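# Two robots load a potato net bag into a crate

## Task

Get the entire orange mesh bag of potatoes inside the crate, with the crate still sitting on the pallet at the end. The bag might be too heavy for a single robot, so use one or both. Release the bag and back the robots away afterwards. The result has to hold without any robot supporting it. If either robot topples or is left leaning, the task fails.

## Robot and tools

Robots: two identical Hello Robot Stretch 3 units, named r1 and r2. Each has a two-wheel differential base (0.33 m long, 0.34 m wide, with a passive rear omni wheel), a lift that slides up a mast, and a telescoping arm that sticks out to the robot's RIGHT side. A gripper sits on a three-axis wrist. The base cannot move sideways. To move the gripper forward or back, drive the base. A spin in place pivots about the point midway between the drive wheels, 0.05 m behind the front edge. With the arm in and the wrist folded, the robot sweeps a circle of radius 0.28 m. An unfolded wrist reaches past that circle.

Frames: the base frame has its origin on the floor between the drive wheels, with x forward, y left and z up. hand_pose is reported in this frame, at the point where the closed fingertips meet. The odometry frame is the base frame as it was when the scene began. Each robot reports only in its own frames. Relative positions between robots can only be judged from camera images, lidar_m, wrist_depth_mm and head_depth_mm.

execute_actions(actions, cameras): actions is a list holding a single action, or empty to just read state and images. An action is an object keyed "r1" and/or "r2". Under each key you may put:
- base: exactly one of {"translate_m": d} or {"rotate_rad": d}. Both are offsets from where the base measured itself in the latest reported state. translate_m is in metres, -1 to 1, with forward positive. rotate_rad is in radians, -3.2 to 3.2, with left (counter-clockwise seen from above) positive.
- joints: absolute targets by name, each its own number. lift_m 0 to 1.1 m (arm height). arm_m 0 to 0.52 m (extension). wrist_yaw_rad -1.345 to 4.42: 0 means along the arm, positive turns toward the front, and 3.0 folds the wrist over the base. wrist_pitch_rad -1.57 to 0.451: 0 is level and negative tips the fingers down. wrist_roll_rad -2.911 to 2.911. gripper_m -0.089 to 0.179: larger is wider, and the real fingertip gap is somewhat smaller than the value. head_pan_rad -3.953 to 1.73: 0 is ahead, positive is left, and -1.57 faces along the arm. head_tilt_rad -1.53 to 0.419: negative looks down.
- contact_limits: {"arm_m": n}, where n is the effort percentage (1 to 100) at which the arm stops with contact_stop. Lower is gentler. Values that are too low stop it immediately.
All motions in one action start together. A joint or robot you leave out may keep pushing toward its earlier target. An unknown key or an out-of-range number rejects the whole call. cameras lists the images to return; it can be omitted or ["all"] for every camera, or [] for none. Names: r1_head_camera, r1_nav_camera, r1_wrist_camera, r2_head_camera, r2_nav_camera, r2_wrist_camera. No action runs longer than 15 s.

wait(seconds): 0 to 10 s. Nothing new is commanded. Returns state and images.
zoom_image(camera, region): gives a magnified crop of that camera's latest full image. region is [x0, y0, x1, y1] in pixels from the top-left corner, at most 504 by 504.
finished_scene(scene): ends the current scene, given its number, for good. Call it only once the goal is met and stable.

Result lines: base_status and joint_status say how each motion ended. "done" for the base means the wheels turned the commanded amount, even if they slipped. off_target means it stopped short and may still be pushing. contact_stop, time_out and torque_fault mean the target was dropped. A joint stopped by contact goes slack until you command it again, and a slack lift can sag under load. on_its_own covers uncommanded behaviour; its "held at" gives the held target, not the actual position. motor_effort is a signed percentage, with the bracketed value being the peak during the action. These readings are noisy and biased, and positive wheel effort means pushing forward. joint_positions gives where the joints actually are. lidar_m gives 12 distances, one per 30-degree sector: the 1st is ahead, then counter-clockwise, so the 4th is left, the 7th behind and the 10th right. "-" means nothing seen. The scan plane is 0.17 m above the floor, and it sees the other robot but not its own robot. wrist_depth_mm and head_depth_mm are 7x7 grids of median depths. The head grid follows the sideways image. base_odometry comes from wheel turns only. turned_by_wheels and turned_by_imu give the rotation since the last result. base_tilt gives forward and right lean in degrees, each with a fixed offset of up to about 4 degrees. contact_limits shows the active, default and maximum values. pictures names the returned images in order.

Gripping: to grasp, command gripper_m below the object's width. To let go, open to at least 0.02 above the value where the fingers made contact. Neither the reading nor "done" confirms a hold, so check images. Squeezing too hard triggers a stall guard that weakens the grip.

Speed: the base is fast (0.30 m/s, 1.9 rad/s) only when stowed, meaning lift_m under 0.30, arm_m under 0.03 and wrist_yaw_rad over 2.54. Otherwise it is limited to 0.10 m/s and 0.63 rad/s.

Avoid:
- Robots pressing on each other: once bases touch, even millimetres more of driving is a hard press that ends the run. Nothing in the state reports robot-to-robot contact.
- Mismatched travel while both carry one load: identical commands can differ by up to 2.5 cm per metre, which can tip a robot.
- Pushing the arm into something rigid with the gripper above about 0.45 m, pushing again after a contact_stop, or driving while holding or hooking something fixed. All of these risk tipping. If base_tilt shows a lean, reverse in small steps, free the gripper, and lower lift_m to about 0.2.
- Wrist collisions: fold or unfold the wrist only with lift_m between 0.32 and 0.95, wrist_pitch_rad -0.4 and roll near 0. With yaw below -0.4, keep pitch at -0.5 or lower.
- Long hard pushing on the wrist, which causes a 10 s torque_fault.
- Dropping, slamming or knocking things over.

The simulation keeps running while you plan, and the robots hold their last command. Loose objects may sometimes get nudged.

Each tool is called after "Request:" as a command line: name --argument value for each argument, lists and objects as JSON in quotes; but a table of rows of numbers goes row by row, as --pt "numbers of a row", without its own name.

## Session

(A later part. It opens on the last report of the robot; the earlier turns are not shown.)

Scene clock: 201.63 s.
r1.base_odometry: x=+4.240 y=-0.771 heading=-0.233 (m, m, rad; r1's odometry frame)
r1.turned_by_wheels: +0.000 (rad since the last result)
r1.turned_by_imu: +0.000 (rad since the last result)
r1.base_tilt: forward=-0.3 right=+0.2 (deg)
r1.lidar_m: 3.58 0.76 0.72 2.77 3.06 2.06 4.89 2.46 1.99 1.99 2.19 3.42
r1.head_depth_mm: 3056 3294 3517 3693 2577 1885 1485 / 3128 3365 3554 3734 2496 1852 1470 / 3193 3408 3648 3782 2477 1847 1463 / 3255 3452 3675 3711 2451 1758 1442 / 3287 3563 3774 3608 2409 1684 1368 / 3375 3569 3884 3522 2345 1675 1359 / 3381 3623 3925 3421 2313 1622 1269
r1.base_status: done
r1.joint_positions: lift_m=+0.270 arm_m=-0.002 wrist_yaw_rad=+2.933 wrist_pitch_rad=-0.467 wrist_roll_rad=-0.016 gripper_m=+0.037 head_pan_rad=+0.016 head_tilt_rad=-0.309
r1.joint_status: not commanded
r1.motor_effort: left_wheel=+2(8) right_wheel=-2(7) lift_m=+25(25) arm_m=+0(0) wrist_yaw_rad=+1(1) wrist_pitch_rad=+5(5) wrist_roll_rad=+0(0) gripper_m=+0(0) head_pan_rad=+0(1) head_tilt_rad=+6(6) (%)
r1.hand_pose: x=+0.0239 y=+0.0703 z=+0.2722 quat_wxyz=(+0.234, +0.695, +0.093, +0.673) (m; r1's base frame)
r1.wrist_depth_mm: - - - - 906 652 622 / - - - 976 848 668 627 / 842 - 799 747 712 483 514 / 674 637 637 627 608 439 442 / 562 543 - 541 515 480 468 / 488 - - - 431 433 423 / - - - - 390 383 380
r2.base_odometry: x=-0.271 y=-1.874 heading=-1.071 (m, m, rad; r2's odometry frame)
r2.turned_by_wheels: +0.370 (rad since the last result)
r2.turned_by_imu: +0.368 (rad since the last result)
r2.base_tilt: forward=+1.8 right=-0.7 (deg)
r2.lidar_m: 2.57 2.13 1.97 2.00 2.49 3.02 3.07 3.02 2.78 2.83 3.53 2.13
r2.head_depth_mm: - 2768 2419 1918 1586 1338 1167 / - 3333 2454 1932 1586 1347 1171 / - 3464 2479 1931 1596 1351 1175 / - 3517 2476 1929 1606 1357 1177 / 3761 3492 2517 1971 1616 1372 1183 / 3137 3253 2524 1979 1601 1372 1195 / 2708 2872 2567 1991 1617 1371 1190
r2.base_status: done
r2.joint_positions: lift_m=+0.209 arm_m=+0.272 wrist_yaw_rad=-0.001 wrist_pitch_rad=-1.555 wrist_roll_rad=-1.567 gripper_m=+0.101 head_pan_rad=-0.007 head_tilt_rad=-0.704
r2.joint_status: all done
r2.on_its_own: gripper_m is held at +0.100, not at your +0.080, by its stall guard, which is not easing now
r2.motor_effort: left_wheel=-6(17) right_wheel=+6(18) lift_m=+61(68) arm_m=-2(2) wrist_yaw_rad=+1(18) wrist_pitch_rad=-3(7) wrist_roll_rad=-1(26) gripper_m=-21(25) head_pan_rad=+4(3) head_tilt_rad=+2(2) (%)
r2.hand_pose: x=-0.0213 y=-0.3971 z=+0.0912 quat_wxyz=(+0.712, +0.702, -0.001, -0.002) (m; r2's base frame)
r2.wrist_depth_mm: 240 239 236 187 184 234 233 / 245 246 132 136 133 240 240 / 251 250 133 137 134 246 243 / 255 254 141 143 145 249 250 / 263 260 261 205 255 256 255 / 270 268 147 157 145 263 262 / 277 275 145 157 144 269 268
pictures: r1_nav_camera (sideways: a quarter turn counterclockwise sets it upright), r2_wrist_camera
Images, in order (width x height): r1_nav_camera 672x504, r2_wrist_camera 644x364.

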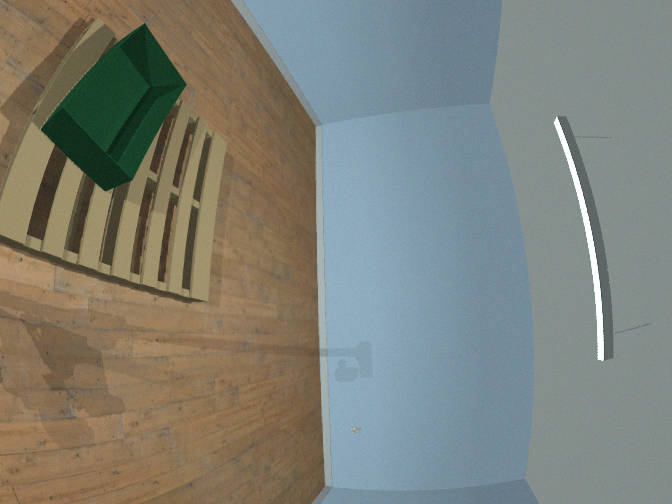

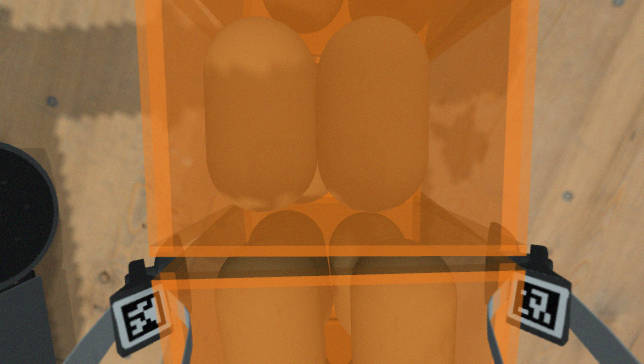

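Request:
execute_actions --actions '[{"r2":{"base":{"translate_m":1.0},"joints":{"arm_m":0.2}},"r1":{"base":{"rotate_rad":1.4},"joints":{"lift_m":0.5,"head_tilt_rad":-1.0,"head_pan_rad":-0.4}}}]' --cameras '["r2_wrist_camera","r1_head_camera"]'

Request:
execute_actions --actions '[{"r2":{"base":{"translate_m":1.0}},"r1":{"joints":{"wrist_yaw_rad":0,"gripper_m":0.179,"lift_m":0.75}}}]' --cameras '["r2_wrist_camera"]'

Request:
execute_actions --actions '[{"r2":{"base":{"translate_m":0.36}},"r1":{"joints":{"wrist_pitch_rad":-1.55,"wrist_roll_rad":-1.57}}}]' --cameras '["r2_wrist_camera","r1_nav_camera"]'

Scene clock: 221.20 s.
r1.base_odometry: x=+4.240 y=-0.771 heading=+1.166 (m, m, rad; r1's odometry frame)
r1.turned_by_wheels: +1.400 (rad since the last result)
r1.turned_by_imu: +1.392 (rad since the last result)
r1.base_tilt: forward=-0.5 right=+0.1 (deg)
r1.lidar_m: 2.76 1.66 1.33 5.09 2.82 2.07 1.99 2.06 2.78 3.58 0.83 0.73
r1.head_depth_mm: 2362 1880 1593 1441 1307 1237 1129 / 2308 1785 1473 1361 1284 1246 - / 2294 1646 1525 1347 1245 1223 - / 2249 1629 1507 1315 1266 1210 - / 2224 1898 1551 1451 1327 1205 1127 / 2195 1901 1653 1464 1320 1200 1108 / 2186 1867 1632 1449 1310 1190 1088
r1.base_status: done
r1.joint_positions: lift_m=+0.500 arm_m=-0.002 wrist_yaw_rad=+2.933 wrist_pitch_rad=-0.467 wrist_roll_rad=-0.016 gripper_m=+0.037 head_pan_rad=-0.393 head_tilt_rad=-0.987
r1.joint_status: all done
r1.motor_effort: left_wheel=-1(4) right_wheel=+3(9) lift_m=+41(41) arm_m=+1(0) wrist_yaw_rad=+1(1) wrist_pitch_rad=+5(5) wrist_roll_rad=+0(0) gripper_m=+0(0) head_pan_rad=-3(31) head_tilt_rad=-8(51) (%)
r1.hand_pose: x=+0.0238 y=+0.0702 z=+0.5015 quat_wxyz=(+0.234, +0.695, +0.093, +0.673) (m; r1's base frame)
r1.wrist_depth_mm: - - - - - - - / - - - - - - - / - - - - - - - / - - - 978 952 901 892 / 884 863 - 831 806 769 787 / 748 738 - 693 672 679 678 / 662 653 616 631 616 601 594
r2.base_odometry: x=+0.208 y=-2.752 heading=-1.071 (m, m, rad; r2's odometry frame)
r2.turned_by_wheels: +0.000 (rad since the last result)
r2.turned_by_imu: +0.001 (rad since the last result)
r2.base_tilt: forward=+1.8 right=-0.7 (deg)
r2.lidar_m: 2.61 1.72 1.59 1.60 2.01 3.95 3.99 3.43 3.18 3.21 1.63 1.58
r2.head_depth_mm: - 3277 2353 1832 1583 1345 1169 / - 3341 2468 1946 1584 1354 1174 / - 3416 2477 1929 1586 1354 1173 / 3770 3491 2491 1955 1602 1361 1177 / 2978 3184 2524 1957 1615 1366 1183 / 2521 2696 2524 1977 1611 1371 1185 / 2171 2334 2377 2005 1638 1376 1192
r2.base_status: done
r2.joint_positions: lift_m=+0.209 arm_m=+0.200 wrist_yaw_rad=-0.001 wrist_pitch_rad=-1.552 wrist_roll_rad=-1.566 gripper_m=+0.101 head_pan_rad=-0.007 head_tilt_rad=-0.704
r2.joint_status: all done
r2.on_its_own: gripper_m is held at +0.100, not at your +0.080, by its stall guard, which is not easing now
r2.motor_effort: left_wheel=-5(8) right_wheel=+5(12) lift_m=+60(60) arm_m=-3(3) wrist_yaw_rad=+1(0) wrist_pitch_rad=-4(6) wrist_roll_rad=-1(1) gripper_m=-21(21) head_pan_rad=+4(4) head_tilt_rad=+2(2) (%)
r2.hand_pose: x=-0.0213 y=-0.3262 z=+0.0911 quat_wxyz=(+0.714, +0.701, -0.002, -0.003) (m; r2's base frame)
r2.wrist_depth_mm: 238 239 236 185 148 237 236 / 245 243 136 135 132 240 239 / 248 247 135 138 133 245 247 / - 253 252 143 139 251 250 / - 261 257 205 209 258 258 / - - 147 156 144 263 263 / - 279 146 157 144 271 270
pictures: r1_head_camera (sideways: a quarter turn clockwise sets it upright), r2_wrist_camera
Images, in order (width x height): r1_head_camera 896x504, r2_wrist_camera 644x364.

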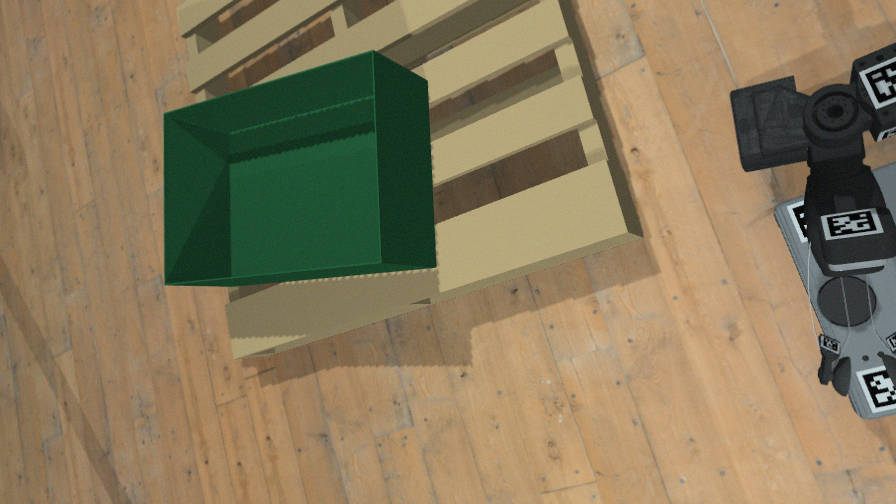

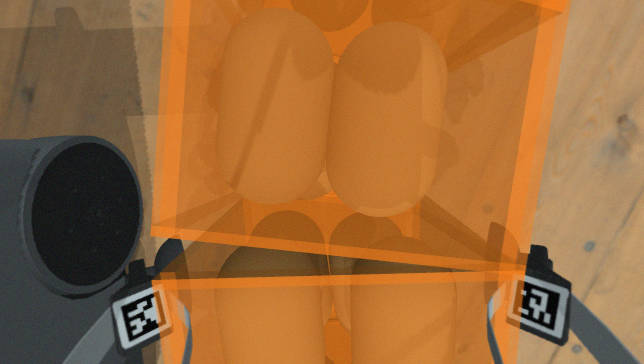

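Scene clock: 232.30 s.
r1.base_odometry: x=+4.240 y=-0.771 heading=+1.166 (m, m, rad; r1's odometry frame)
r1.turned_by_wheels: +0.000 (rad since the last result)
r1.turned_by_imu: +0.002 (rad since the last result)
r1.base_tilt: forward=-0.6 right=+0.1 (deg)
r1.lidar_m: 1.20 2.86 3.88 5.10 2.81 2.06 1.98 2.06 2.78 3.59 0.83 0.72
r1.head_depth_mm: 2361 1867 1585 1440 1306 1237 - / 2318 1771 1488 1361 1280 1230 1136 / 2301 1649 1522 1349 1246 1220 1131 / 2265 1629 1505 1317 1264 1209 - / 2244 1910 1559 1457 1326 1205 1134 / 2217 1886 1655 1466 1321 1194 1110 / 2187 1875 1607 1452 1310 1188 1093
r1.base_status: not commanded
r1.joint_positions: lift_m=+0.750 arm_m=-0.002 wrist_yaw_rad=+0.003 wrist_pitch_rad=-0.467 wrist_roll_rad=-0.016 gripper_m=+0.179 head_pan_rad=-0.393 head_tilt_rad=-0.987
r1.joint_status: all done
r1.motor_effort: left_wheel=-1(0) right_wheel=+3(2) lift_m=+41(42) arm_m=+0(0) wrist_yaw_rad=-2(3) wrist_pitch_rad=+5(5) wrist_roll_rad=+0(0) gripper_m=+1(89) head_pan_rad=-3(3) head_tilt_rad=-7(7) (%)
r1.hand_pose: x=-0.0209 y=-0.3609 z=+0.7515 quat_wxyz=(+0.694, +0.166, -0.682, -0.162) (m; r1's base frame)
r1.wrist_depth_mm: - - - - - - - / - - - - - - - / - - - - - - - / - - - - - - - / - - - - - - - / 809 928 941 990 967 960 910 / 753 850 856 866 860 834 845
r2.base_odometry: x=+0.687 y=-3.630 heading=-1.071 (m, m, rad; r2's odometry frame)
r2.turned_by_wheels: +0.000 (rad since the last result)
r2.turned_by_imu: +0.001 (rad since the last result)
r2.base_tilt: forward=+1.8 right=-0.7 (deg)
r2.lidar_m: 1.99 1.31 1.20 1.21 1.53 3.21 4.93 3.85 1.63 1.00 0.81 1.02
r2.head_depth_mm: 3371 3351 2425 1913 1587 1335 1167 / 3561 3341 2429 1933 1589 1347 1166 / 3487 3433 2503 1926 1600 1357 1171 / 2863 3041 2486 1956 1603 1363 1175 / 2277 2504 2476 1945 1617 1361 1185 / 1908 2043 2218 1962 1623 1373 1192 / 1620 1743 1853 1910 1626 1379 1198
r2.base_status: done
r2.joint_positions: lift_m=+0.209 arm_m=+0.200 wrist_yaw_rad=-0.001 wrist_pitch_rad=-1.552 wrist_roll_rad=-1.566 gripper_m=+0.101 head_pan_rad=-0.007 head_tilt_rad=-0.704
r2.joint_status: not commanded
r2.on_its_own: gripper_m is held at +0.100, not at your +0.080, by its stall guard, which is not easing now
r2.motor_effort: left_wheel=-5(7) right_wheel=+6(10) lift_m=+60(60) arm_m=-4(3) wrist_yaw_rad=+0(1) wrist_pitch_rad=-4(4) wrist_roll_rad=-1(1) gripper_m=-20(21) head_pan_rad=+4(4) head_tilt_rad=+2(1) (%)
r2.hand_pose: x=-0.0213 y=-0.3262 z=+0.0911 quat_wxyz=(+0.713, +0.701, -0.002, -0.003) (m; r2's base frame)
r2.wrist_depth_mm: 238 237 234 184 147 234 234 / 246 242 135 134 131 240 242 / 250 251 136 138 132 245 246 / - 256 253 143 139 251 250 / - 259 260 206 208 256 259 / - - 147 157 145 263 262 / - 275 145 158 144 272 271
pictures: r2_wrist_camera
Images, in order (width x height): r2_wrist_camera 644x364.

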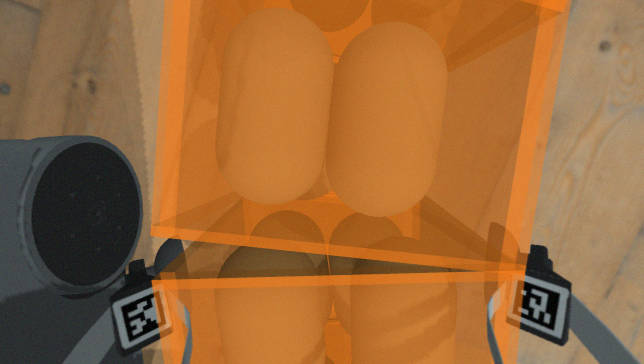

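Scene clock: 237.00 s.
r1.base_odometry: x=+4.240 y=-0.771 heading=+1.166 (m, m, rad; r1's odometry frame)
r1.turned_by_wheels: +0.000 (rad since the last result)
r1.turned_by_imu: +0.001 (rad since the last result)
r1.base_tilt: forward=-0.4 right=+0.1 (deg)
r1.lidar_m: 1.34 2.87 3.88 5.10 2.82 2.07 1.98 2.06 2.79 3.59 0.83 0.73
r1.head_depth_mm: 2332 1875 1594 1430 1307 1237 - / 2308 1783 1477 1355 1285 1247 - / 2280 1646 1522 1353 1249 1238 1130 / 2275 1633 1497 1320 1258 1214 - / 2234 1921 1565 1453 1323 1200 1133 / 2205 1736 1655 1459 1313 1194 1113 / 2169 1676 1634 1456 1307 1185 1089
r1.base_status: not commanded
r1.joint_positions: lift_m=+0.750 arm_m=-0.002 wrist_yaw_rad=+0.002 wrist_pitch_rad=-1.541 wrist_roll_rad=-1.566 gripper_m=+0.179 head_pan_rad=-0.393 head_tilt_rad=-0.987
r1.joint_status: all done
r1.motor_effort: left_wheel=-2(2) right_wheel=+2(4) lift_m=+41(40) arm_m=+0(0) wrist_yaw_rad=-1(3) wrist_pitch_rad=-4(5) wrist_roll_rad=-2(4) gripper_m=+1(0) head_pan_rad=-3(4) head_tilt_rad=-7(7) (%)
r1.hand_pose: x=-0.0214 y=-0.1267 z=+0.6316 quat_wxyz=(+0.717, +0.697, -0.001, -0.001) (m; r1's base frame)
r1.wrist_depth_mm: 729 720 732 730 733 755 759 / 731 744 755 753 760 754 773 / 769 774 - 773 795 804 799 / 788 806 - 827 820 832 844 / - 822 853 848 870 893 843 / 865 885 902 881 879 889 944 / 874 913 911 925 967 936 968
r2.base_odometry: x=+0.860 y=-3.946 heading=-1.071 (m, m, rad; r2's odometry frame)
r2.turned_by_wheels: +0.000 (rad since the last result)
r2.turned_by_imu: +0.000 (rad since the last result)
r2.base_tilt: forward=+1.8 right=-0.8 (deg)
r2.lidar_m: 1.75 1.16 1.07 1.08 1.35 2.83 5.28 4.01 1.67 0.64 0.62 3.56
r2.head_depth_mm: 3099 3248 2463 1919 1574 1341 1174 / 3216 3361 2443 1924 1600 1360 1172 / 3186 3246 2452 1931 1582 1349 1182 / 2478 2747 2495 1949 1597 1361 1182 / 2019 2184 2334 1945 1607 1361 1183 / 1682 1806 1939 1912 1630 1382 1187 / 1443 1526 1649 1761 1618 1376 1198
r2.base_status: done
r2.joint_positions: lift_m=+0.209 arm_m=+0.200 wrist_yaw_rad=-0.001 wrist_pitch_rad=-1.552 wrist_roll_rad=-1.566 gripper_m=+0.101 head_pan_rad=-0.007 head_tilt_rad=-0.704
r2.joint_status: not commanded
r2.on_its_own: gripper_m is held at +0.100, not at your +0.080, by its stall guard, which is not easing now
r2.motor_effort: left_wheel=-5(7) right_wheel=+6(11) lift_m=+60(61) arm_m=-3(3) wrist_yaw_rad=+0(2) wrist_pitch_rad=-4(4) wrist_roll_rad=-1(1) gripper_m=-21(20) head_pan_rad=+5(4) head_tilt_rad=+3(2) (%)
r2.hand_pose: x=-0.0213 y=-0.3261 z=+0.0911 quat_wxyz=(+0.713, +0.701, -0.002, -0.003) (m; r2's base frame)
r2.wrist_depth_mm: 237 236 236 185 147 235 207 / 244 243 135 135 131 240 189 / 248 250 135 137 133 245 198 / - 255 251 143 139 252 251 / - 260 258 206 207 258 256 / - - 147 156 144 264 262 / - 274 145 157 145 270 270
pictures: r1_nav_camera (sideways: a quarter turn counterclockwise sets it upright), r2_wrist_camera
Images, in order (width x height): r1_nav_camera 672x504, r2_wrist_camera 644x364.

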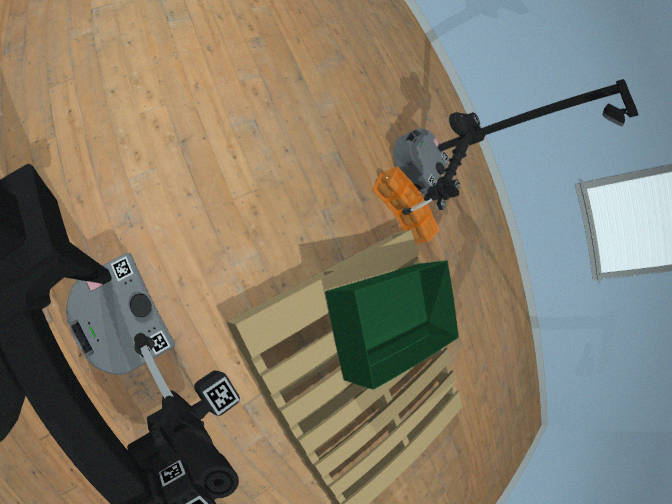

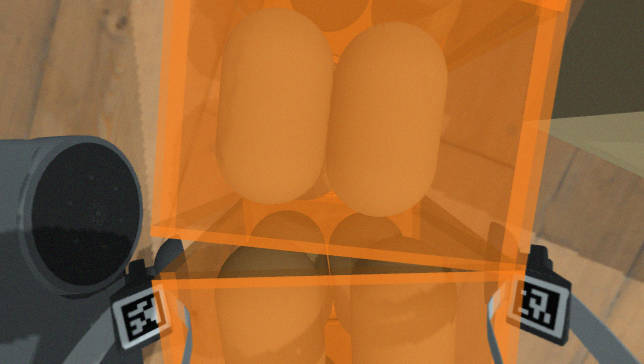

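Request:
execute_actions --actions '[{"r2":{"base":{"rotate_rad":1.165}},"r1":{"base":{"translate_m":0.6},"joints":{"head_pan_rad":0,"lift_m":0.6}}}]' --cameras '[]'

Request:
execute_actions --actions '[{"r2":{"joints":{"arm_m":0.27,"head_pan_rad":-1.8,"head_tilt_rad":-1.2}}}]' --cameras '[]'

Request:
execute_actions --actions '[{"r2":{"joints":{"gripper_m":0.179}}}]' --cameras '[]'

Request:
execute_actions --actions '[{"r2":{"joints":{"lift_m":0.29}}}]' --cameras '[]'

Request:
execute_actions --actions '[{"r2":{"base":{"translate_m":0.19}},"r1":{"base":{"translate_m":0.6}}}]' --cameras '["r2_wrist_camera","r2_head_camera","r1_head_camera"]'

Scene clock: 251.00 s.
r1.base_odometry: x=+4.476 y=-0.219 heading=+1.166 (m, m, rad; r1's odometry frame)
r1.turned_by_wheels: +0.000 (rad since the last result)
r1.turned_by_imu: +0.000 (rad since the last result)
r1.base_tilt: forward=-0.4 right=+0.2 (deg)
r1.lidar_m: 1.02 2.24 3.05 5.11 3.67 2.68 2.58 2.67 3.61 0.30 0.30 0.52
r1.head_depth_mm: 2130 1994 1723 1507 1196 1098 1041 / 2135 1962 1585 1509 1223 1094 999 / 2134 1927 1629 1504 1347 1220 1141 / 2126 1925 1445 1463 1337 1209 1137 / 2042 1189 1460 1471 1323 1209 1139 / 2096 1882 1651 1462 1316 1196 1121 / 2083 1868 1635 1446 1303 1184 1090
r1.base_status: done
r1.joint_positions: lift_m=+0.600 arm_m=-0.002 wrist_yaw_rad=+0.002 wrist_pitch_rad=-1.541 wrist_roll_rad=-1.566 gripper_m=+0.179 head_pan_rad=-0.007 head_tilt_rad=-0.988
r1.joint_status: all done
r1.motor_effort: left_wheel=-1(2) right_wheel=+2(7) lift_m=+25(38) arm_m=+0(0) wrist_yaw_rad=-1(1) wrist_pitch_rad=-4(4) wrist_roll_rad=-2(3) gripper_m=+1(1) head_pan_rad=+4(31) head_tilt_rad=-7(7) (%)
r1.hand_pose: x=-0.0214 y=-0.1266 z=+0.4822 quat_wxyz=(+0.717, +0.697, -0.001, -0.001) (m; r1's base frame)
r1.wrist_depth_mm: 574 577 592 593 485 486 488 / 598 612 606 620 494 444 443 / 620 - - 639 517 527 536 / 643 - - 662 540 662 565 / - - - 689 560 680 577 / 707 711 713 719 588 621 747 / 740 746 754 766 766 767 768
r2.base_odometry: x=+0.860 y=-3.946 heading=+0.094 (m, m, rad; r2's odometry frame)
r2.turned_by_wheels: +1.165 (rad since the last result)
r2.turned_by_imu: +1.164 (rad since the last result)
r2.base_tilt: forward=+1.8 right=-0.7 (deg)
r2.lidar_m: 1.07 1.10 1.49 3.88 5.38 3.87 1.06 0.62 0.67 3.55 1.55 1.11
r2.head_depth_mm: 915 1038 1188 1400 1584 1341 1166 / 911 1035 1190 1410 1569 1346 1171 / 906 1027 1190 1399 1561 1354 1172 / 902 1023 1179 1393 1568 1357 1181 / 902 1019 1179 1389 1559 1367 1177 / 898 1020 1171 1376 1582 1371 1187 / 896 1010 1166 1366 1560 1379 1192
r2.base_status: done
r2.joint_positions: lift_m=+0.209 arm_m=+0.200 wrist_yaw_rad=-0.003 wrist_pitch_rad=-1.552 wrist_roll_rad=-1.561 gripper_m=+0.101 head_pan_rad=-0.007 head_tilt_rad=-0.704
r2.joint_status: not commanded
r2.on_its_own: gripper_m is held at +0.100, not at your +0.080, by its stall guard, which is not easing now
r2.motor_effort: left_wheel=-4(11) right_wheel=+5(13) lift_m=+61(60) arm_m=-2(4) wrist_yaw_rad=+3(3) wrist_pitch_rad=-4(4) wrist_roll_rad=-3(3) gripper_m=-21(21) head_pan_rad=+4(4) head_tilt_rad=+2(2) (%)
r2.hand_pose: x=-0.0213 y=-0.3261 z=+0.0911 quat_wxyz=(+0.713, +0.701, -0.004, -0.005) (m; r2's base frame)
r2.wrist_depth_mm: 239 239 236 187 146 235 237 / 244 244 138 136 131 240 241 / 249 249 136 138 133 245 243 / - 254 252 145 138 252 251 / - 260 261 205 255 257 258 / - - 147 157 145 265 263 / - 278 145 156 144 274 269
pictures: none
No camera images: the call's "cameras" was empty. Leave "cameras" out to get every camera's image.

Scene clock: 252.70 s.
r1.base_odometry: x=+4.476 y=-0.219 heading=+1.166 (m, m, rad; r1's odometry frame)
r1.turned_by_wheels: +0.000 (rad since the last result)
r1.turned_by_imu: +0.000 (rad since the last result)
r1.base_tilt: forward=-0.4 right=+0.1 (deg)
r1.lidar_m: 1.02 2.23 3.06 5.10 3.67 2.68 2.58 2.67 3.62 0.30 0.30 0.52
r1.head_depth_mm: 2145 2013 1702 1497 1195 1098 1040 / 2115 1973 1614 1513 1226 1092 999 / 2138 1951 1634 1492 1341 1219 1142 / 2103 1938 1441 1462 1336 1209 1138 / 2051 1184 1456 1478 1331 1206 1136 / 2099 1891 1654 1459 1315 1198 1120 / 2079 1864 1630 1442 1308 1188 1085
r1.base_status: not commanded
r1.joint_positions: lift_m=+0.600 arm_m=-0.002 wrist_yaw_rad=+0.002 wrist_pitch_rad=-1.541 wrist_roll_rad=-1.566 gripper_m=+0.179 head_pan_rad=-0.007 head_tilt_rad=-0.988
r1.joint_status: not commanded
r1.motor_effort: left_wheel=-1(1) right_wheel=+3(3) lift_m=+25(25) arm_m=+0(1) wrist_yaw_rad=-1(1) wrist_pitch_rad=-4(4) wrist_roll_rad=-2(2) gripper_m=+1(0) head_pan_rad=+4(3) head_tilt_rad=-8(7) (%)
r1.hand_pose: x=-0.0214 y=-0.1266 z=+0.4822 quat_wxyz=(+0.717, +0.697, -0.001, -0.001) (m; r1's base frame)
r1.wrist_depth_mm: 579 576 592 595 479 483 486 / 606 600 611 613 502 451 442 / 618 - - 641 512 534 534 / 643 - - 665 542 663 560 / - - - 690 572 694 588 / 686 718 724 726 590 634 763 / 741 737 744 737 755 767 777
r2.base_odometry: x=+0.860 y=-3.946 heading=+0.094 (m, m, rad; r2's odometry frame)
r2.turned_by_wheels: +0.000 (rad since the last result)
r2.turned_by_imu: +0.000 (rad since the last result)
r2.base_tilt: forward=+1.8 right=-0.7 (deg)
r2.lidar_m: 1.07 1.10 1.48 3.88 5.36 3.88 1.06 0.62 0.67 3.57 1.55 1.12
r2.head_depth_mm: 1594 1364 1278 1217 1254 1204 1087 / 1579 1456 1410 1355 1278 - - / 1665 1575 1464 1374 1282 - 1104 / 1754 1607 1480 1269 1281 1187 1124 / 1755 1624 1480 1375 1273 1196 1129 / 1779 1635 1486 1389 1286 1203 1135 / 1783 1628 1512 1400 1286 1207 1138
r2.base_status: not commanded
r2.joint_positions: lift_m=+0.209 arm_m=+0.270 wrist_yaw_rad=+0.000 wrist_pitch_rad=-1.564 wrist_roll_rad=-1.570 gripper_m=+0.101 head_pan_rad=-1.793 head_tilt_rad=-1.185
r2.joint_status: all done
r2.on_its_own: gripper_m is held at +0.100, not at your +0.080, by its stall guard, which is not easing now
r2.motor_effort: left_wheel=-4(4) right_wheel=+4(5) lift_m=+60(60) arm_m=+6(5) wrist_yaw_rad=+0(3) wrist_pitch_rad=+0(4) wrist_roll_rad=+1(3) gripper_m=-21(21) head_pan_rad=-6(50) head_tilt_rad=-7(32) (%)
r2.hand_pose: x=-0.0214 y=-0.3922 z=+0.0914 quat_wxyz=(+0.709, +0.705, +0.000, -0.001) (m; r2's base frame)
r2.wrist_depth_mm: 240 238 194 181 233 231 232 / 246 243 133 133 238 240 238 / 253 253 134 137 146 244 242 / 258 256 138 144 251 248 247 / 266 265 259 205 257 254 255 / 269 269 149 157 145 264 260 / - 280 146 156 146 272 268
pictures: none
No camera images: the call's "cameras" was empty. Leave "cameras" out to get every camera's image.

Scene clock: 254.27 s.
r1.base_odometry: x=+4.476 y=-0.219 heading=+1.166 (m, m, rad; r1's odometry frame)
r1.turned_by_wheels: +0.000 (rad since the last result)
r1.turned_by_imu: +0.000 (rad since the last result)
r1.base_tilt: forward=-0.4 right=+0.2 (deg)
r1.lidar_m: 1.02 2.24 3.05 5.09 3.64 2.69 2.59 2.68 3.62 0.29 0.30 0.52
r1.head_depth_mm: 2123 1991 1693 1497 1196 1100 1037 / 2134 1953 1629 1513 1221 1093 999 / 2148 1932 1642 1494 1348 1214 1141 / 2115 1929 1445 1467 1338 1211 1141 / 2042 1188 1462 1475 1320 1200 1135 / 2096 1872 1652 1460 1314 1202 1123 / 2065 1869 1644 1450 1304 1193 1091
r1.base_status: not commanded
r1.joint_positions: lift_m=+0.600 arm_m=-0.002 wrist_yaw_rad=+0.002 wrist_pitch_rad=-1.541 wrist_roll_rad=-1.566 gripper_m=+0.179 head_pan_rad=-0.007 head_tilt_rad=-0.988
r1.joint_status: not commanded
r1.motor_effort: left_wheel=-1(1) right_wheel=+3(3) lift_m=+25(25) arm_m=+0(0) wrist_yaw_rad=-2(2) wrist_pitch_rad=-4(4) wrist_roll_rad=-2(2) gripper_m=+0(0) head_pan_rad=+3(4) head_tilt_rad=-7(6) (%)
r1.hand_pose: x=-0.0214 y=-0.1266 z=+0.4822 quat_wxyz=(+0.717, +0.697, -0.001, -0.001) (m; r1's base frame)
r1.wrist_depth_mm: 579 591 597 601 481 486 479 / 594 614 608 624 507 454 438 / 620 - - 627 528 534 536 / 643 - - 665 543 668 563 / - - - 698 563 680 575 / 691 696 718 720 584 643 746 / 735 748 744 759 757 766 762
r2.base_odometry: x=+0.860 y=-3.946 heading=+0.094 (m, m, rad; r2's odometry frame)
r2.turned_by_wheels: +0.000 (rad since the last result)
r2.turned_by_imu: +0.000 (rad since the last result)
r2.base_tilt: forward=+1.9 right=-0.7 (deg)
r2.lidar_m: 1.07 1.10 1.48 3.85 5.36 3.88 1.06 0.62 0.67 3.55 1.55 1.12
r2.head_depth_mm: 1596 1358 1287 1217 1256 1205 1092 / 1576 1462 1412 1359 1281 - - / 1674 1563 1475 1368 1286 - 1100 / 1753 1604 1480 1280 1273 1193 1127 / 1767 1609 1489 1378 1262 1202 1137 / 1766 1621 1491 1384 1288 1214 1134 / 1805 1635 1489 1384 1293 1212 1140
r2.base_status: not commanded
r2.joint_positions: lift_m=+0.209 arm_m=+0.270 wrist_yaw_rad=+0.001 wrist_pitch_rad=-1.547 wrist_roll_rad=-1.570 gripper_m=+0.179 head_pan_rad=-1.793 head_tilt_rad=-1.186
r2.joint_status: all done
r2.motor_effort: left_wheel=-3(5) right_wheel=+2(4) lift_m=+59(60) arm_m=+5(5) wrist_yaw_rad=-1(1) wrist_pitch_rad=-6(8) wrist_roll_rad=+1(1) gripper_m=+2(94) head_pan_rad=-4(4) head_tilt_rad=-6(6) (%)
r2.hand_pose: x=-0.0214 y=-0.3966 z=+0.0911 quat_wxyz=(+0.715, +0.699, +0.000, +0.000) (m; r2's base frame)
r2.wrist_depth_mm: 239 237 189 140 236 237 235 / 241 243 131 131 240 242 241 / 250 247 133 133 246 247 246 / 253 255 136 144 253 254 253 / 262 263 258 207 256 257 257 / 266 266 146 158 145 265 264 / - 275 143 158 145 271 273
pictures: none
No camera images: the call's "cameras" was empty. Leave "cameras" out to get every camera's image.

Scene clock: 255.83 s.
r1.base_odometry: x=+4.476 y=-0.219 heading=+1.166 (m, m, rad; r1's odometry frame)
r1.turned_by_wheels: +0.000 (rad since the last result)
r1.turned_by_imu: +0.000 (rad since the last result)
r1.base_tilt: forward=-0.5 right=+0.3 (deg)
r1.lidar_m: 1.02 2.24 3.01 5.09 3.66 2.69 2.59 2.68 3.61 0.30 0.30 0.52
r1.head_depth_mm: 2119 1882 1694 1499 1194 1096 1042 / 2136 1982 1615 1507 1224 1088 1002 / 2121 1862 1640 1499 1339 1223 1141 / 2103 1828 1463 1466 1336 1209 1140 / 2053 1094 1480 1474 1326 1207 1137 / 2090 1884 1643 1474 1328 1196 1120 / 2099 1867 1636 1456 1310 1187 1088
r1.base_status: not commanded
r1.joint_positions: lift_m=+0.600 arm_m=-0.002 wrist_yaw_rad=+0.002 wrist_pitch_rad=-1.541 wrist_roll_rad=-1.566 gripper_m=+0.179 head_pan_rad=-0.007 head_tilt_rad=-0.988
r1.joint_status: not commanded
r1.motor_effort: left_wheel=-1(1) right_wheel=+2(2) lift_m=+25(25) arm_m=+0(1) wrist_yaw_rad=-1(2) wrist_pitch_rad=-4(4) wrist_roll_rad=-2(3) gripper_m=+1(1) head_pan_rad=+4(4) head_tilt_rad=-7(7) (%)
r1.hand_pose: x=-0.0214 y=-0.1266 z=+0.4822 quat_wxyz=(+0.717, +0.697, -0.001, -0.001) (m; r1's base frame)
r1.wrist_depth_mm: 583 583 584 585 479 474 484 / 584 604 614 626 504 451 440 / 615 - - 632 525 539 530 / 651 - - 665 541 677 562 / - - - 691 568 687 572 / 702 721 705 711 594 633 753 / 725 739 744 765 763 786 770
r2.base_odometry: x=+0.860 y=-3.946 heading=+0.094 (m, m, rad; r2's odometry frame)
r2.turned_by_wheels: +0.000 (rad since the last result)
r2.turned_by_imu: +0.000 (rad since the last result)
r2.base_tilt: forward=+1.8 right=-0.8 (deg)
r2.lidar_m: 1.07 1.10 1.49 3.87 5.37 3.88 1.06 0.62 0.67 3.57 1.55 1.12
r2.head_depth_mm: 1587 1360 1278 1213 1258 1207 - / 1574 1462 1410 1351 1274 - - / 1681 1577 1458 1372 1281 - 1104 / 1749 1606 1493 1276 1277 1181 1128 / 1762 1622 1487 1379 1266 1203 1129 / 1774 1619 1498 1380 1288 1203 1139 / 1792 1632 1503 1389 1299 1211 1136
r2.base_status: not commanded
r2.joint_positions: lift_m=+0.289 arm_m=+0.270 wrist_yaw_rad=+0.001 wrist_pitch_rad=-1.558 wrist_roll_rad=-1.570 gripper_m=+0.179 head_pan_rad=-1.793 head_tilt_rad=-1.186
r2.joint_status: all done
r2.motor_effort: left_wheel=-3(4) right_wheel=+3(3) lift_m=+51(61) arm_m=+5(4) wrist_yaw_rad=-2(1) wrist_pitch_rad=-2(8) wrist_roll_rad=+1(1) gripper_m=+1(1) head_pan_rad=-4(5) head_tilt_rad=-6(6) (%)
r2.hand_pose: x=-0.0214 y=-0.3938 z=+0.1716 quat_wxyz=(+0.711, +0.703, +0.000, +0.000) (m; r2's base frame)
r2.wrist_depth_mm: 321 319 235 220 314 310 309 / 325 323 323 226 321 318 318 / 332 333 328 219 331 330 326 / - 343 341 232 337 330 331 / - 346 348 237 338 341 337 / - 351 357 237 343 347 347 / - 368 361 284 363 361 364
pictures: none
No camera images: the call's "cameras" was empty. Leave "cameras" out to get every camera's image.

Scene clock: 263.03 s.
r1.base_odometry: x=+4.712 y=+0.332 heading=+1.166 (m, m, rad; r1's odometry frame)
r1.turned_by_wheels: +0.000 (rad since the last result)
r1.turned_by_imu: +0.000 (rad since the last result)
r1.base_tilt: forward=-0.5 right=+0.3 (deg)
r1.lidar_m: 0.62 1.63 2.20 5.11 4.57 3.28 3.17 0.48 0.41 0.41 2.26 1.63
r1.head_depth_mm: 1521 1846 1728 1336 1327 1225 1043 / 1522 1827 1718 1347 1324 1226 1014 / 1523 1843 1699 1282 1308 1219 1142 / 1527 1804 1669 1250 1241 1211 1141 / 1492 1752 920 883 1272 1201 1134 / 1463 1782 1644 1462 1317 1195 1126 / 1542 1799 1635 1445 1303 1187 1089
r1.base_status: done
r1.joint_positions: lift_m=+0.600 arm_m=-0.002 wrist_yaw_rad=+0.002 wrist_pitch_rad=-1.541 wrist_roll_rad=-1.566 gripper_m=+0.179 head_pan_rad=-0.007 head_tilt_rad=-0.988
r1.joint_status: not commanded
r1.motor_effort: left_wheel=-1(2) right_wheel=+3(8) lift_m=+25(25) arm_m=+0(0) wrist_yaw_rad=-2(1) wrist_pitch_rad=-4(4) wrist_roll_rad=-2(3) gripper_m=+0(1) head_pan_rad=+4(5) head_tilt_rad=-7(7) (%)
r1.hand_pose: x=-0.0214 y=-0.1266 z=+0.4822 quat_wxyz=(+0.717, +0.697, -0.001, -0.001) (m; r1's base frame)
r1.wrist_depth_mm: 581 583 583 595 603 609 609 / 596 605 595 605 498 497 376 / 608 - - 641 528 503 380 / 643 - - 656 555 511 541 / - - - 687 560 514 566 / 691 713 716 725 590 478 605 / 733 759 733 746 610 475 632
r2.base_odometry: x=+1.049 y=-3.928 heading=+0.094 (m, m, rad; r2's odometry frame)
r2.turned_by_wheels: +0.000 (rad since the last result)
r2.turned_by_imu: +0.001 (rad since the last result)
r2.base_tilt: forward=+1.8 right=-0.7 (deg)
r2.lidar_m: 0.88 0.91 1.22 3.18 5.37 4.04 0.66 0.77 1.03 3.57 1.28 0.91
r2.head_depth_mm: 1583 1457 1425 1354 1259 1207 - / 1654 1575 1457 1313 1279 - - / 1741 1600 1469 1340 1292 - 1096 / 1748 1608 1488 1255 1277 1189 1124 / 1762 1616 1492 1374 1282 1196 1130 / 1778 1617 1489 1384 1287 1207 1137 / 1777 1622 1487 1386 1293 1208 1141
r2.base_status: done
r2.joint_positions: lift_m=+0.289 arm_m=+0.270 wrist_yaw_rad=+0.001 wrist_pitch_rad=-1.558 wrist_roll_rad=-1.570 gripper_m=+0.179 head_pan_rad=-1.793 head_tilt_rad=-1.186
r2.joint_status: not commanded
r2.motor_effort: left_wheel=-3(5) right_wheel=+3(7) lift_m=+50(51) arm_m=+5(5) wrist_yaw_rad=+0(1) wrist_pitch_rad=-2(2) wrist_roll_rad=+1(1) gripper_m=+0(0) head_pan_rad=-5(5) head_tilt_rad=-6(6) (%)
r2.hand_pose: x=-0.0214 y=-0.3938 z=+0.1716 quat_wxyz=(+0.711, +0.703, +0.000, +0.000) (m; r2's base frame)
r2.wrist_depth_mm: 317 316 313 313 312 313 311 / 328 322 322 324 322 319 316 / 331 332 326 327 326 327 323 / - 340 335 245 338 328 336 / - 344 343 229 344 343 343 / - 354 356 254 350 351 344 / - 368 362 249 357 355 359
pictures: r1_head_camera (sideways: a quarter turn clockwise sets it upright), r2_head_camera (sideways: a quarter turn clockwise sets it upright), r2_wrist_camera
Images, in order (width x height): r1_head_camera 896x504, r2_head_camera 896x504, r2_wrist_camera 644x364.

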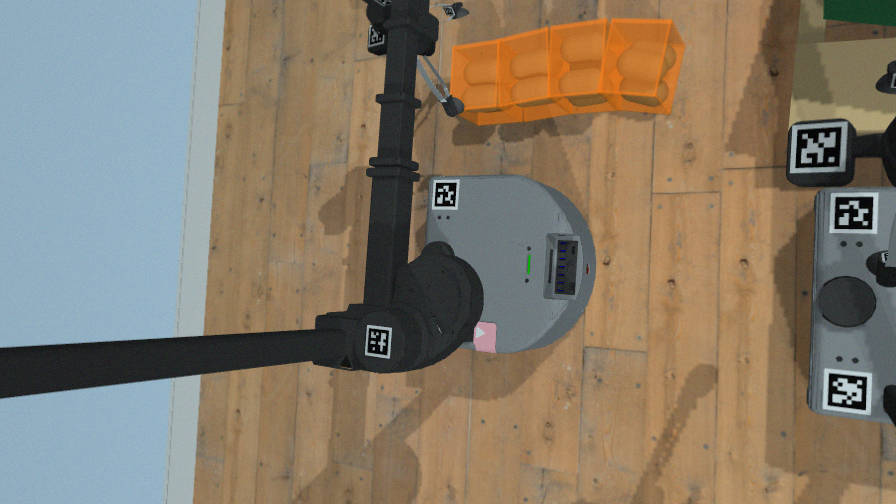

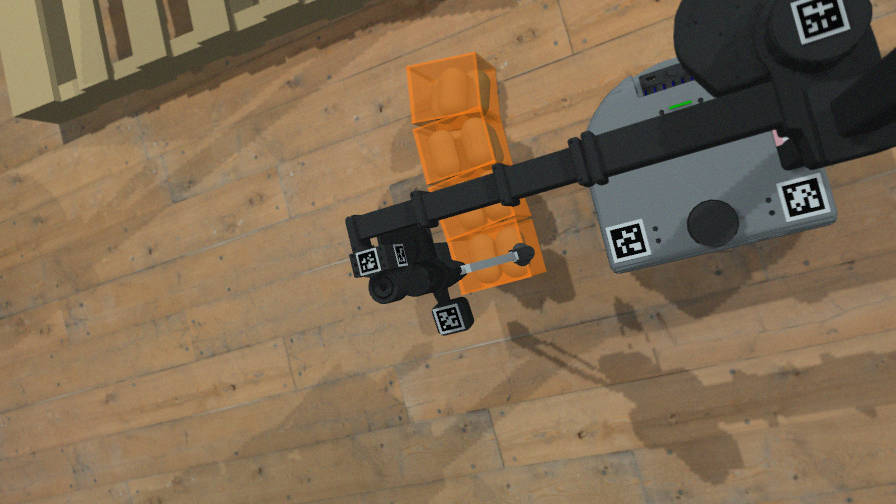

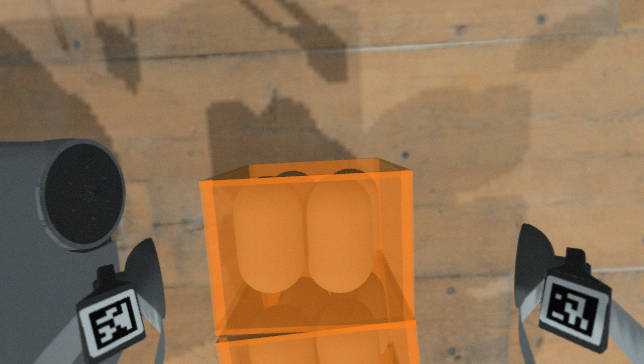

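Request:
execute_actions --actions '[{"r2":{"base":{"translate_m":-0.02},"joints":{"arm_m":0.248,"wrist_roll_rad":-1.52}},"r1":{"base":{"translate_m":0.27},"joints":{"head_tilt_rad":-1.4}}}]' --cameras '[]'

Request:
execute_actions --actions '[{"r2":{"joints":{"lift_m":0.195}},"r1":{"joints":{"arm_m":0.29,"lift_m":0.29}}}]' --cameras '["r2_wrist_camera","r1_wrist_camera","r1_head_camera"]'

Scene clock: 275.77 s.
r1.base_odometry: x=+4.818 y=+0.580 heading=+1.166 (m, m, rad; r1's odometry frame)
r1.turned_by_wheels: +0.000 (rad since the last result)
r1.turned_by_imu: +0.001 (rad since the last result)
r1.base_tilt: forward=-0.4 right=+0.2 (deg)
r1.lidar_m: 0.33 0.33 1.82 4.83 4.96 3.58 3.43 0.56 0.49 3.57 1.87 1.35
r1.head_depth_mm: 1407 1371 1266 1210 1268 1071 1000 / 1404 1365 1312 1291 1271 - 1088 / 1390 1357 1149 1280 - - 1192 / 1394 1355 783 1171 - - 1193 / 1382 1338 746 1273 - - 1204 / 436 1326 1299 1278 1255 - - / 1361 1337 1301 1268 1246 - -
r1.base_status: done
r1.joint_positions: lift_m=+0.600 arm_m=-0.002 wrist_yaw_rad=+0.002 wrist_pitch_rad=-1.541 wrist_roll_rad=-1.566 gripper_m=+0.179 head_pan_rad=-0.007 head_tilt_rad=-1.383
r1.joint_status: all done
r1.motor_effort: left_wheel=-1(3) right_wheel=+2(7) lift_m=+25(25) arm_m=+0(0) wrist_yaw_rad=-1(2) wrist_pitch_rad=-4(4) wrist_roll_rad=-3(2) gripper_m=+0(0) head_pan_rad=+3(3) head_tilt_rad=-9(41) (%)
r1.hand_pose: x=-0.0214 y=-0.1266 z=+0.4822 quat_wxyz=(+0.717, +0.697, -0.001, -0.001) (m; r1's base frame)
r1.wrist_depth_mm: 573 583 486 582 596 565 603 / 600 597 617 620 612 633 628 / 612 - - 632 638 651 659 / 645 - - 663 656 670 671 / - - - 698 583 572 589 / 704 718 733 729 585 582 424 / 726 741 757 757 630 555 611
r2.base_odometry: x=+1.029 y=-3.930 heading=+0.093 (m, m, rad; r2's odometry frame)
r2.turned_by_wheels: +0.000 (rad since the last result)
r2.turned_by_imu: +0.001 (rad since the last result)
r2.base_tilt: forward=+1.8 right=-0.8 (deg)
r2.lidar_m: 0.90 0.93 1.24 3.25 5.36 0.48 0.37 0.75 1.00 3.56 1.30 0.94
r2.head_depth_mm: 1578 1451 1423 1350 1245 1204 - / 1617 1564 1448 1337 1275 - - / 1729 1598 1469 1344 1290 - 1105 / 1743 1604 1486 1232 1275 1180 1126 / 1758 1606 1494 1383 1276 1197 1119 / 1781 1614 1499 1376 1280 1202 1128 / 1786 1636 1490 1393 1300 1211 1133
r2.base_status: done
r2.joint_positions: lift_m=+0.289 arm_m=+0.248 wrist_yaw_rad=+0.001 wrist_pitch_rad=-1.559 wrist_roll_rad=-1.524 gripper_m=+0.179 head_pan_rad=-1.793 head_tilt_rad=-1.186
r2.joint_status: all done
r2.motor_effort: left_wheel=-3(9) right_wheel=+3(3) lift_m=+50(51) arm_m=-3(5) wrist_yaw_rad=-1(0) wrist_pitch_rad=-2(2) wrist_roll_rad=+2(3) gripper_m=-1(0) head_pan_rad=-4(4) head_tilt_rad=-7(5) (%)
r2.hand_pose: x=-0.0214 y=-0.3724 z=+0.1716 quat_wxyz=(+0.711, +0.703, -0.016, -0.016) (m; r2's base frame)
r2.wrist_depth_mm: 320 318 315 312 314 313 310 / 324 323 324 321 319 322 316 / 336 336 334 333 329 324 323 / - 342 344 224 337 337 336 / - 354 343 228 337 337 341 / - - 352 262 352 350 349 / - - 359 245 302 359 361
pictures: none
No camera images: the call's "cameras" was empty. Leave "cameras" out to get every camera's image.

Scene clock: 279.43 s.
r1.base_odometry: x=+4.818 y=+0.580 heading=+1.166 (m, m, rad; r1's odometry frame)
r1.turned_by_wheels: +0.000 (rad since the last result)
r1.turned_by_imu: +0.001 (rad since the last result)
r1.base_tilt: forward=-0.2 right=+0.3 (deg)
r1.lidar_m: 0.33 0.33 1.82 4.86 4.95 3.58 3.43 0.56 0.49 3.58 0.59 0.50
r1.head_depth_mm: 1411 1369 1266 1209 1266 1108 1008 / 1400 1366 1329 1300 1261 1108 1089 / 1390 1352 1141 1279 1266 1222 1202 / 1387 1350 1136 1174 - 1222 1197 / 1386 1343 806 1272 - - 1186 / 436 1324 1301 1277 1256 - 1190 / 1372 1329 1300 1274 1238 1201 1180
r1.base_status: not commanded
r1.joint_positions: lift_m=+0.290 arm_m=+0.290 wrist_yaw_rad=+0.001 wrist_pitch_rad=-1.542 wrist_roll_rad=-1.566 gripper_m=+0.179 head_pan_rad=-0.007 head_tilt_rad=-1.383
r1.joint_status: all done
r1.motor_effort: left_wheel=-1(1) right_wheel=+3(2) lift_m=+25(25) arm_m=+4(1) wrist_yaw_rad=+0(1) wrist_pitch_rad=-3(4) wrist_roll_rad=-2(2) gripper_m=+1(1) head_pan_rad=+4(4) head_tilt_rad=-9(9) (%)
r1.hand_pose: x=-0.0214 y=-0.4181 z=+0.1722 quat_wxyz=(+0.717, +0.697, -0.001, -0.001) (m; r1's base frame)
r1.wrist_depth_mm: 297 300 298 211 308 309 313 / 311 310 265 221 315 323 322 / 317 323 326 324 332 334 338 / 334 334 337 339 346 348 352 / - 345 351 356 357 360 364 / - 367 366 369 376 370 361 / - 378 329 321 319 313 305
r2.base_odometry: x=+1.029 y=-3.930 heading=+0.093 (m, m, rad; r2's odometry frame)
r2.turned_by_wheels: +0.000 (rad since the last result)
r2.turned_by_imu: +0.000 (rad since the last result)
r2.base_tilt: forward=+1.7 right=-0.7 (deg)
r2.lidar_m: 0.90 0.93 1.25 3.23 5.40 0.48 0.37 0.75 0.99 3.57 1.31 0.94
r2.head_depth_mm: 1588 1456 1421 1315 1252 1188 1094 / 1606 1567 1457 1342 1276 - - / 1736 1594 1459 1377 1285 - 1106 / 1753 1601 1477 1231 1273 1191 1117 / 1753 1606 1488 1380 1284 1202 1129 / 1777 1622 1490 1381 1292 1207 1141 / 1782 1629 1503 1391 1288 1215 1134
r2.base_status: not commanded
r2.joint_positions: lift_m=+0.196 arm_m=+0.248 wrist_yaw_rad=+0.001 wrist_pitch_rad=-1.549 wrist_roll_rad=-1.524 gripper_m=+0.179 head_pan_rad=-1.793 head_tilt_rad=-1.186
r2.joint_status: all done
r2.motor_effort: left_wheel=-3(3) right_wheel=+3(3) lift_m=+15(48) arm_m=-3(3) wrist_yaw_rad=+0(1) wrist_pitch_rad=-5(8) wrist_roll_rad=+2(3) gripper_m=+0(1) head_pan_rad=-4(4) head_tilt_rad=-7(7) (%)
r2.hand_pose: x=-0.0214 y=-0.3750 z=+0.0777 quat_wxyz=(+0.714, +0.699, -0.016, -0.016) (m; r2's base frame)
r2.wrist_depth_mm: 226 224 225 223 225 224 222 / 231 231 231 232 229 230 229 / 236 236 236 235 235 232 236 / 239 239 148 140 139 242 240 / 247 247 129 134 129 244 246 / 253 252 135 138 132 251 251 / - 260 258 179 165 257 260
pictures: r1_head_camera (sideways: a quarter turn clockwise sets it upright), r1_wrist_camera, r2_wrist_camera
Images, in order (width x height): r1_head_camera 896x504, r1_wrist_camera 644x364, r2_wrist_camera 644x364.

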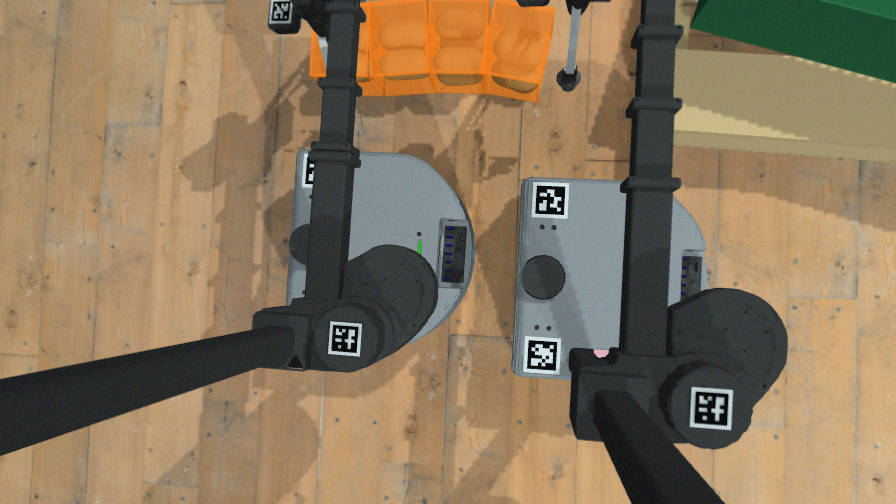

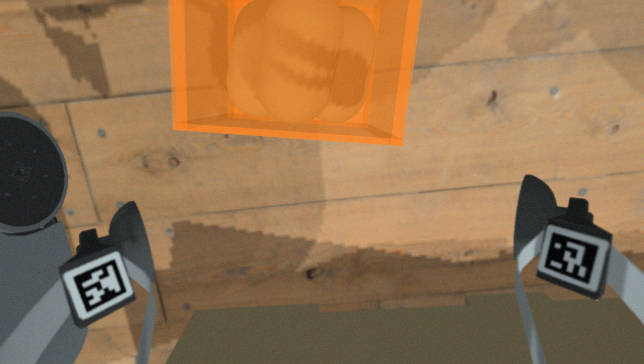

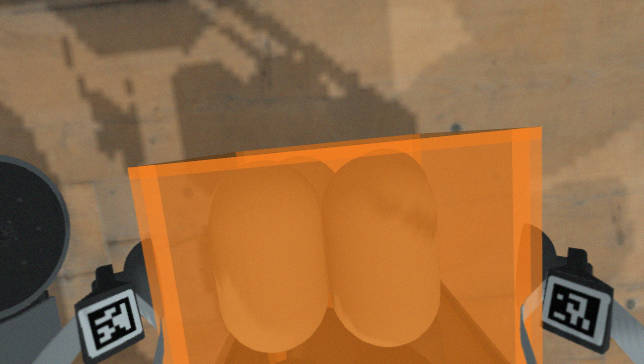

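Request:
execute_actions --actions '[{"r2":{"joints":{"gripper_m":0.1}},"r1":{"joints":{"arm_m":0.246,"wrist_yaw_rad":1.57,"wrist_roll_rad":0,"wrist_pitch_rad":-1.2,"lift_m":0.28}}}]' --cameras '["r1_wrist_camera","r1_head_camera"]'

Scene clock: 288.67 s.
r1.base_odometry: x=+4.818 y=+0.580 heading=+1.166 (m, m, rad; r1's odometry frame)
r1.turned_by_wheels: +0.000 (rad since the last result)
r1.turned_by_imu: +0.001 (rad since the last result)
r1.base_tilt: forward=-0.5 right=+0.5 (deg)
r1.lidar_m: 0.33 0.33 1.82 4.87 4.98 3.57 3.43 0.56 0.49 3.57 0.61 1.35
r1.head_depth_mm: 1405 1368 1276 1210 1260 1114 1001 / 1406 1364 1334 1294 1264 1113 1093 / 1396 1355 1145 1282 1269 1229 1199 / 1394 1350 1136 1168 - 1220 1190 / 1384 1342 807 1267 - - 1192 / 435 1328 1301 1273 1259 - 1185 / 1369 1330 1303 1265 1241 1208 1186
r1.base_status: not commanded
r1.joint_positions: lift_m=+0.280 arm_m=+0.246 wrist_yaw_rad=+1.567 wrist_pitch_rad=-1.209 wrist_roll_rad=-0.005 gripper_m=+0.179 head_pan_rad=-0.007 head_tilt_rad=-1.383
r1.joint_status: all done
r1.motor_effort: left_wheel=-1(2) right_wheel=+2(3) lift_m=+25(26) arm_m=-3(1) wrist_yaw_rad=+3(4) wrist_pitch_rad=+4(3) wrist_roll_rad=+2(4) gripper_m=+1(1) head_pan_rad=+4(3) head_tilt_rad=-10(9) (%)
r1.hand_pose: x=+0.0467 y=-0.3918 z=+0.1708 quat_wxyz=(+0.696, +0.695, -0.127, +0.127) (m; r1's base frame)
r1.wrist_depth_mm: 266 370 374 250 247 359 356 / 285 364 363 245 246 352 348 / 329 360 354 309 343 345 337 / 356 348 346 281 288 337 331 / 349 346 339 280 332 331 327 / - 336 335 332 327 326 322 / - 332 329 323 323 318 315
r2.base_odometry: x=+1.029 y=-3.930 heading=+0.093 (m, m, rad; r2's odometry frame)
r2.turned_by_wheels: +0.000 (rad since the last result)
r2.turned_by_imu: +0.000 (rad since the last result)
r2.base_tilt: forward=+1.7 right=-0.8 (deg)
r2.lidar_m: 0.90 0.93 1.25 3.25 5.39 0.48 0.37 0.75 1.00 3.56 1.30 0.94
r2.head_depth_mm: 1593 1460 1419 1306 1258 1187 1096 / 1622 1559 1451 1312 1271 - - / 1752 1587 1463 1364 1287 - 1099 / 1753 1598 1477 1237 1282 1183 1129 / 1753 1614 1481 1382 1280 1207 1133 / 1766 1611 1496 1382 1289 1204 1135 / 1784 1627 1503 1390 1299 1206 1140
r2.base_status: not commanded
r2.joint_positions: lift_m=+0.196 arm_m=+0.248 wrist_yaw_rad=+0.001 wrist_pitch_rad=-1.561 wrist_roll_rad=-1.524 gripper_m=+0.104 head_pan_rad=-1.793 head_tilt_rad=-1.186
r2.joint_status: gripper_m off_target (ended at +0.104, target +0.100)
r2.motor_effort: left_wheel=-3(3) right_wheel=+3(2) lift_m=+15(15) arm_m=-3(3) wrist_yaw_rad=-1(2) wrist_pitch_rad=-2(5) wrist_roll_rad=+2(2) gripper_m=-24(99) head_pan_rad=-4(4) head_tilt_rad=-6(6) (%)
r2.hand_pose: x=-0.0214 y=-0.3718 z=+0.0780 quat_wxyz=(+0.710, +0.704, -0.016, -0.017) (m; r2's base frame)
r2.wrist_depth_mm: 230 228 228 225 226 225 223 / 235 235 232 229 232 228 227 / 241 237 237 239 237 233 233 / 245 244 241 145 137 241 238 / - 251 133 136 130 246 246 / 257 - 140 138 133 252 251 / - 265 261 197 166 257 258
pictures: r1_head_camera (sideways: a quarter turn clockwise sets it upright), r1_wrist_camera
Images, in order (width x height): r1_head_camera 896x504, r1_wrist_camera 644x364.

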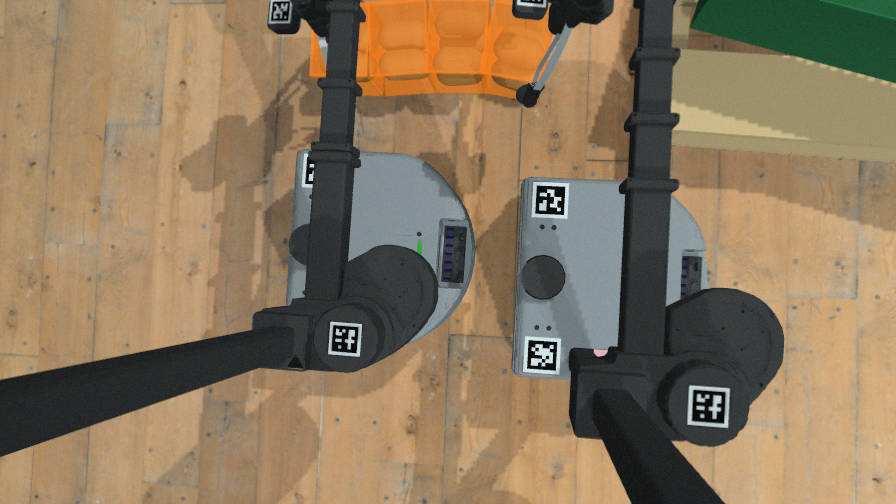

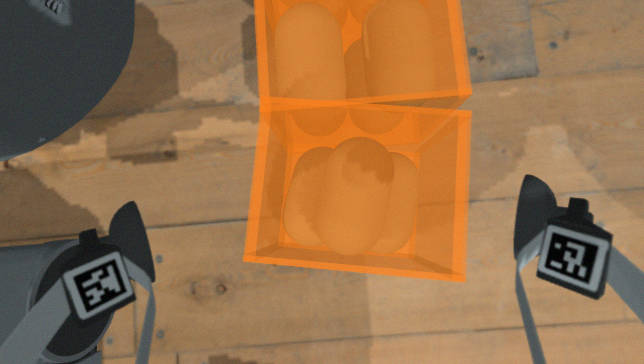

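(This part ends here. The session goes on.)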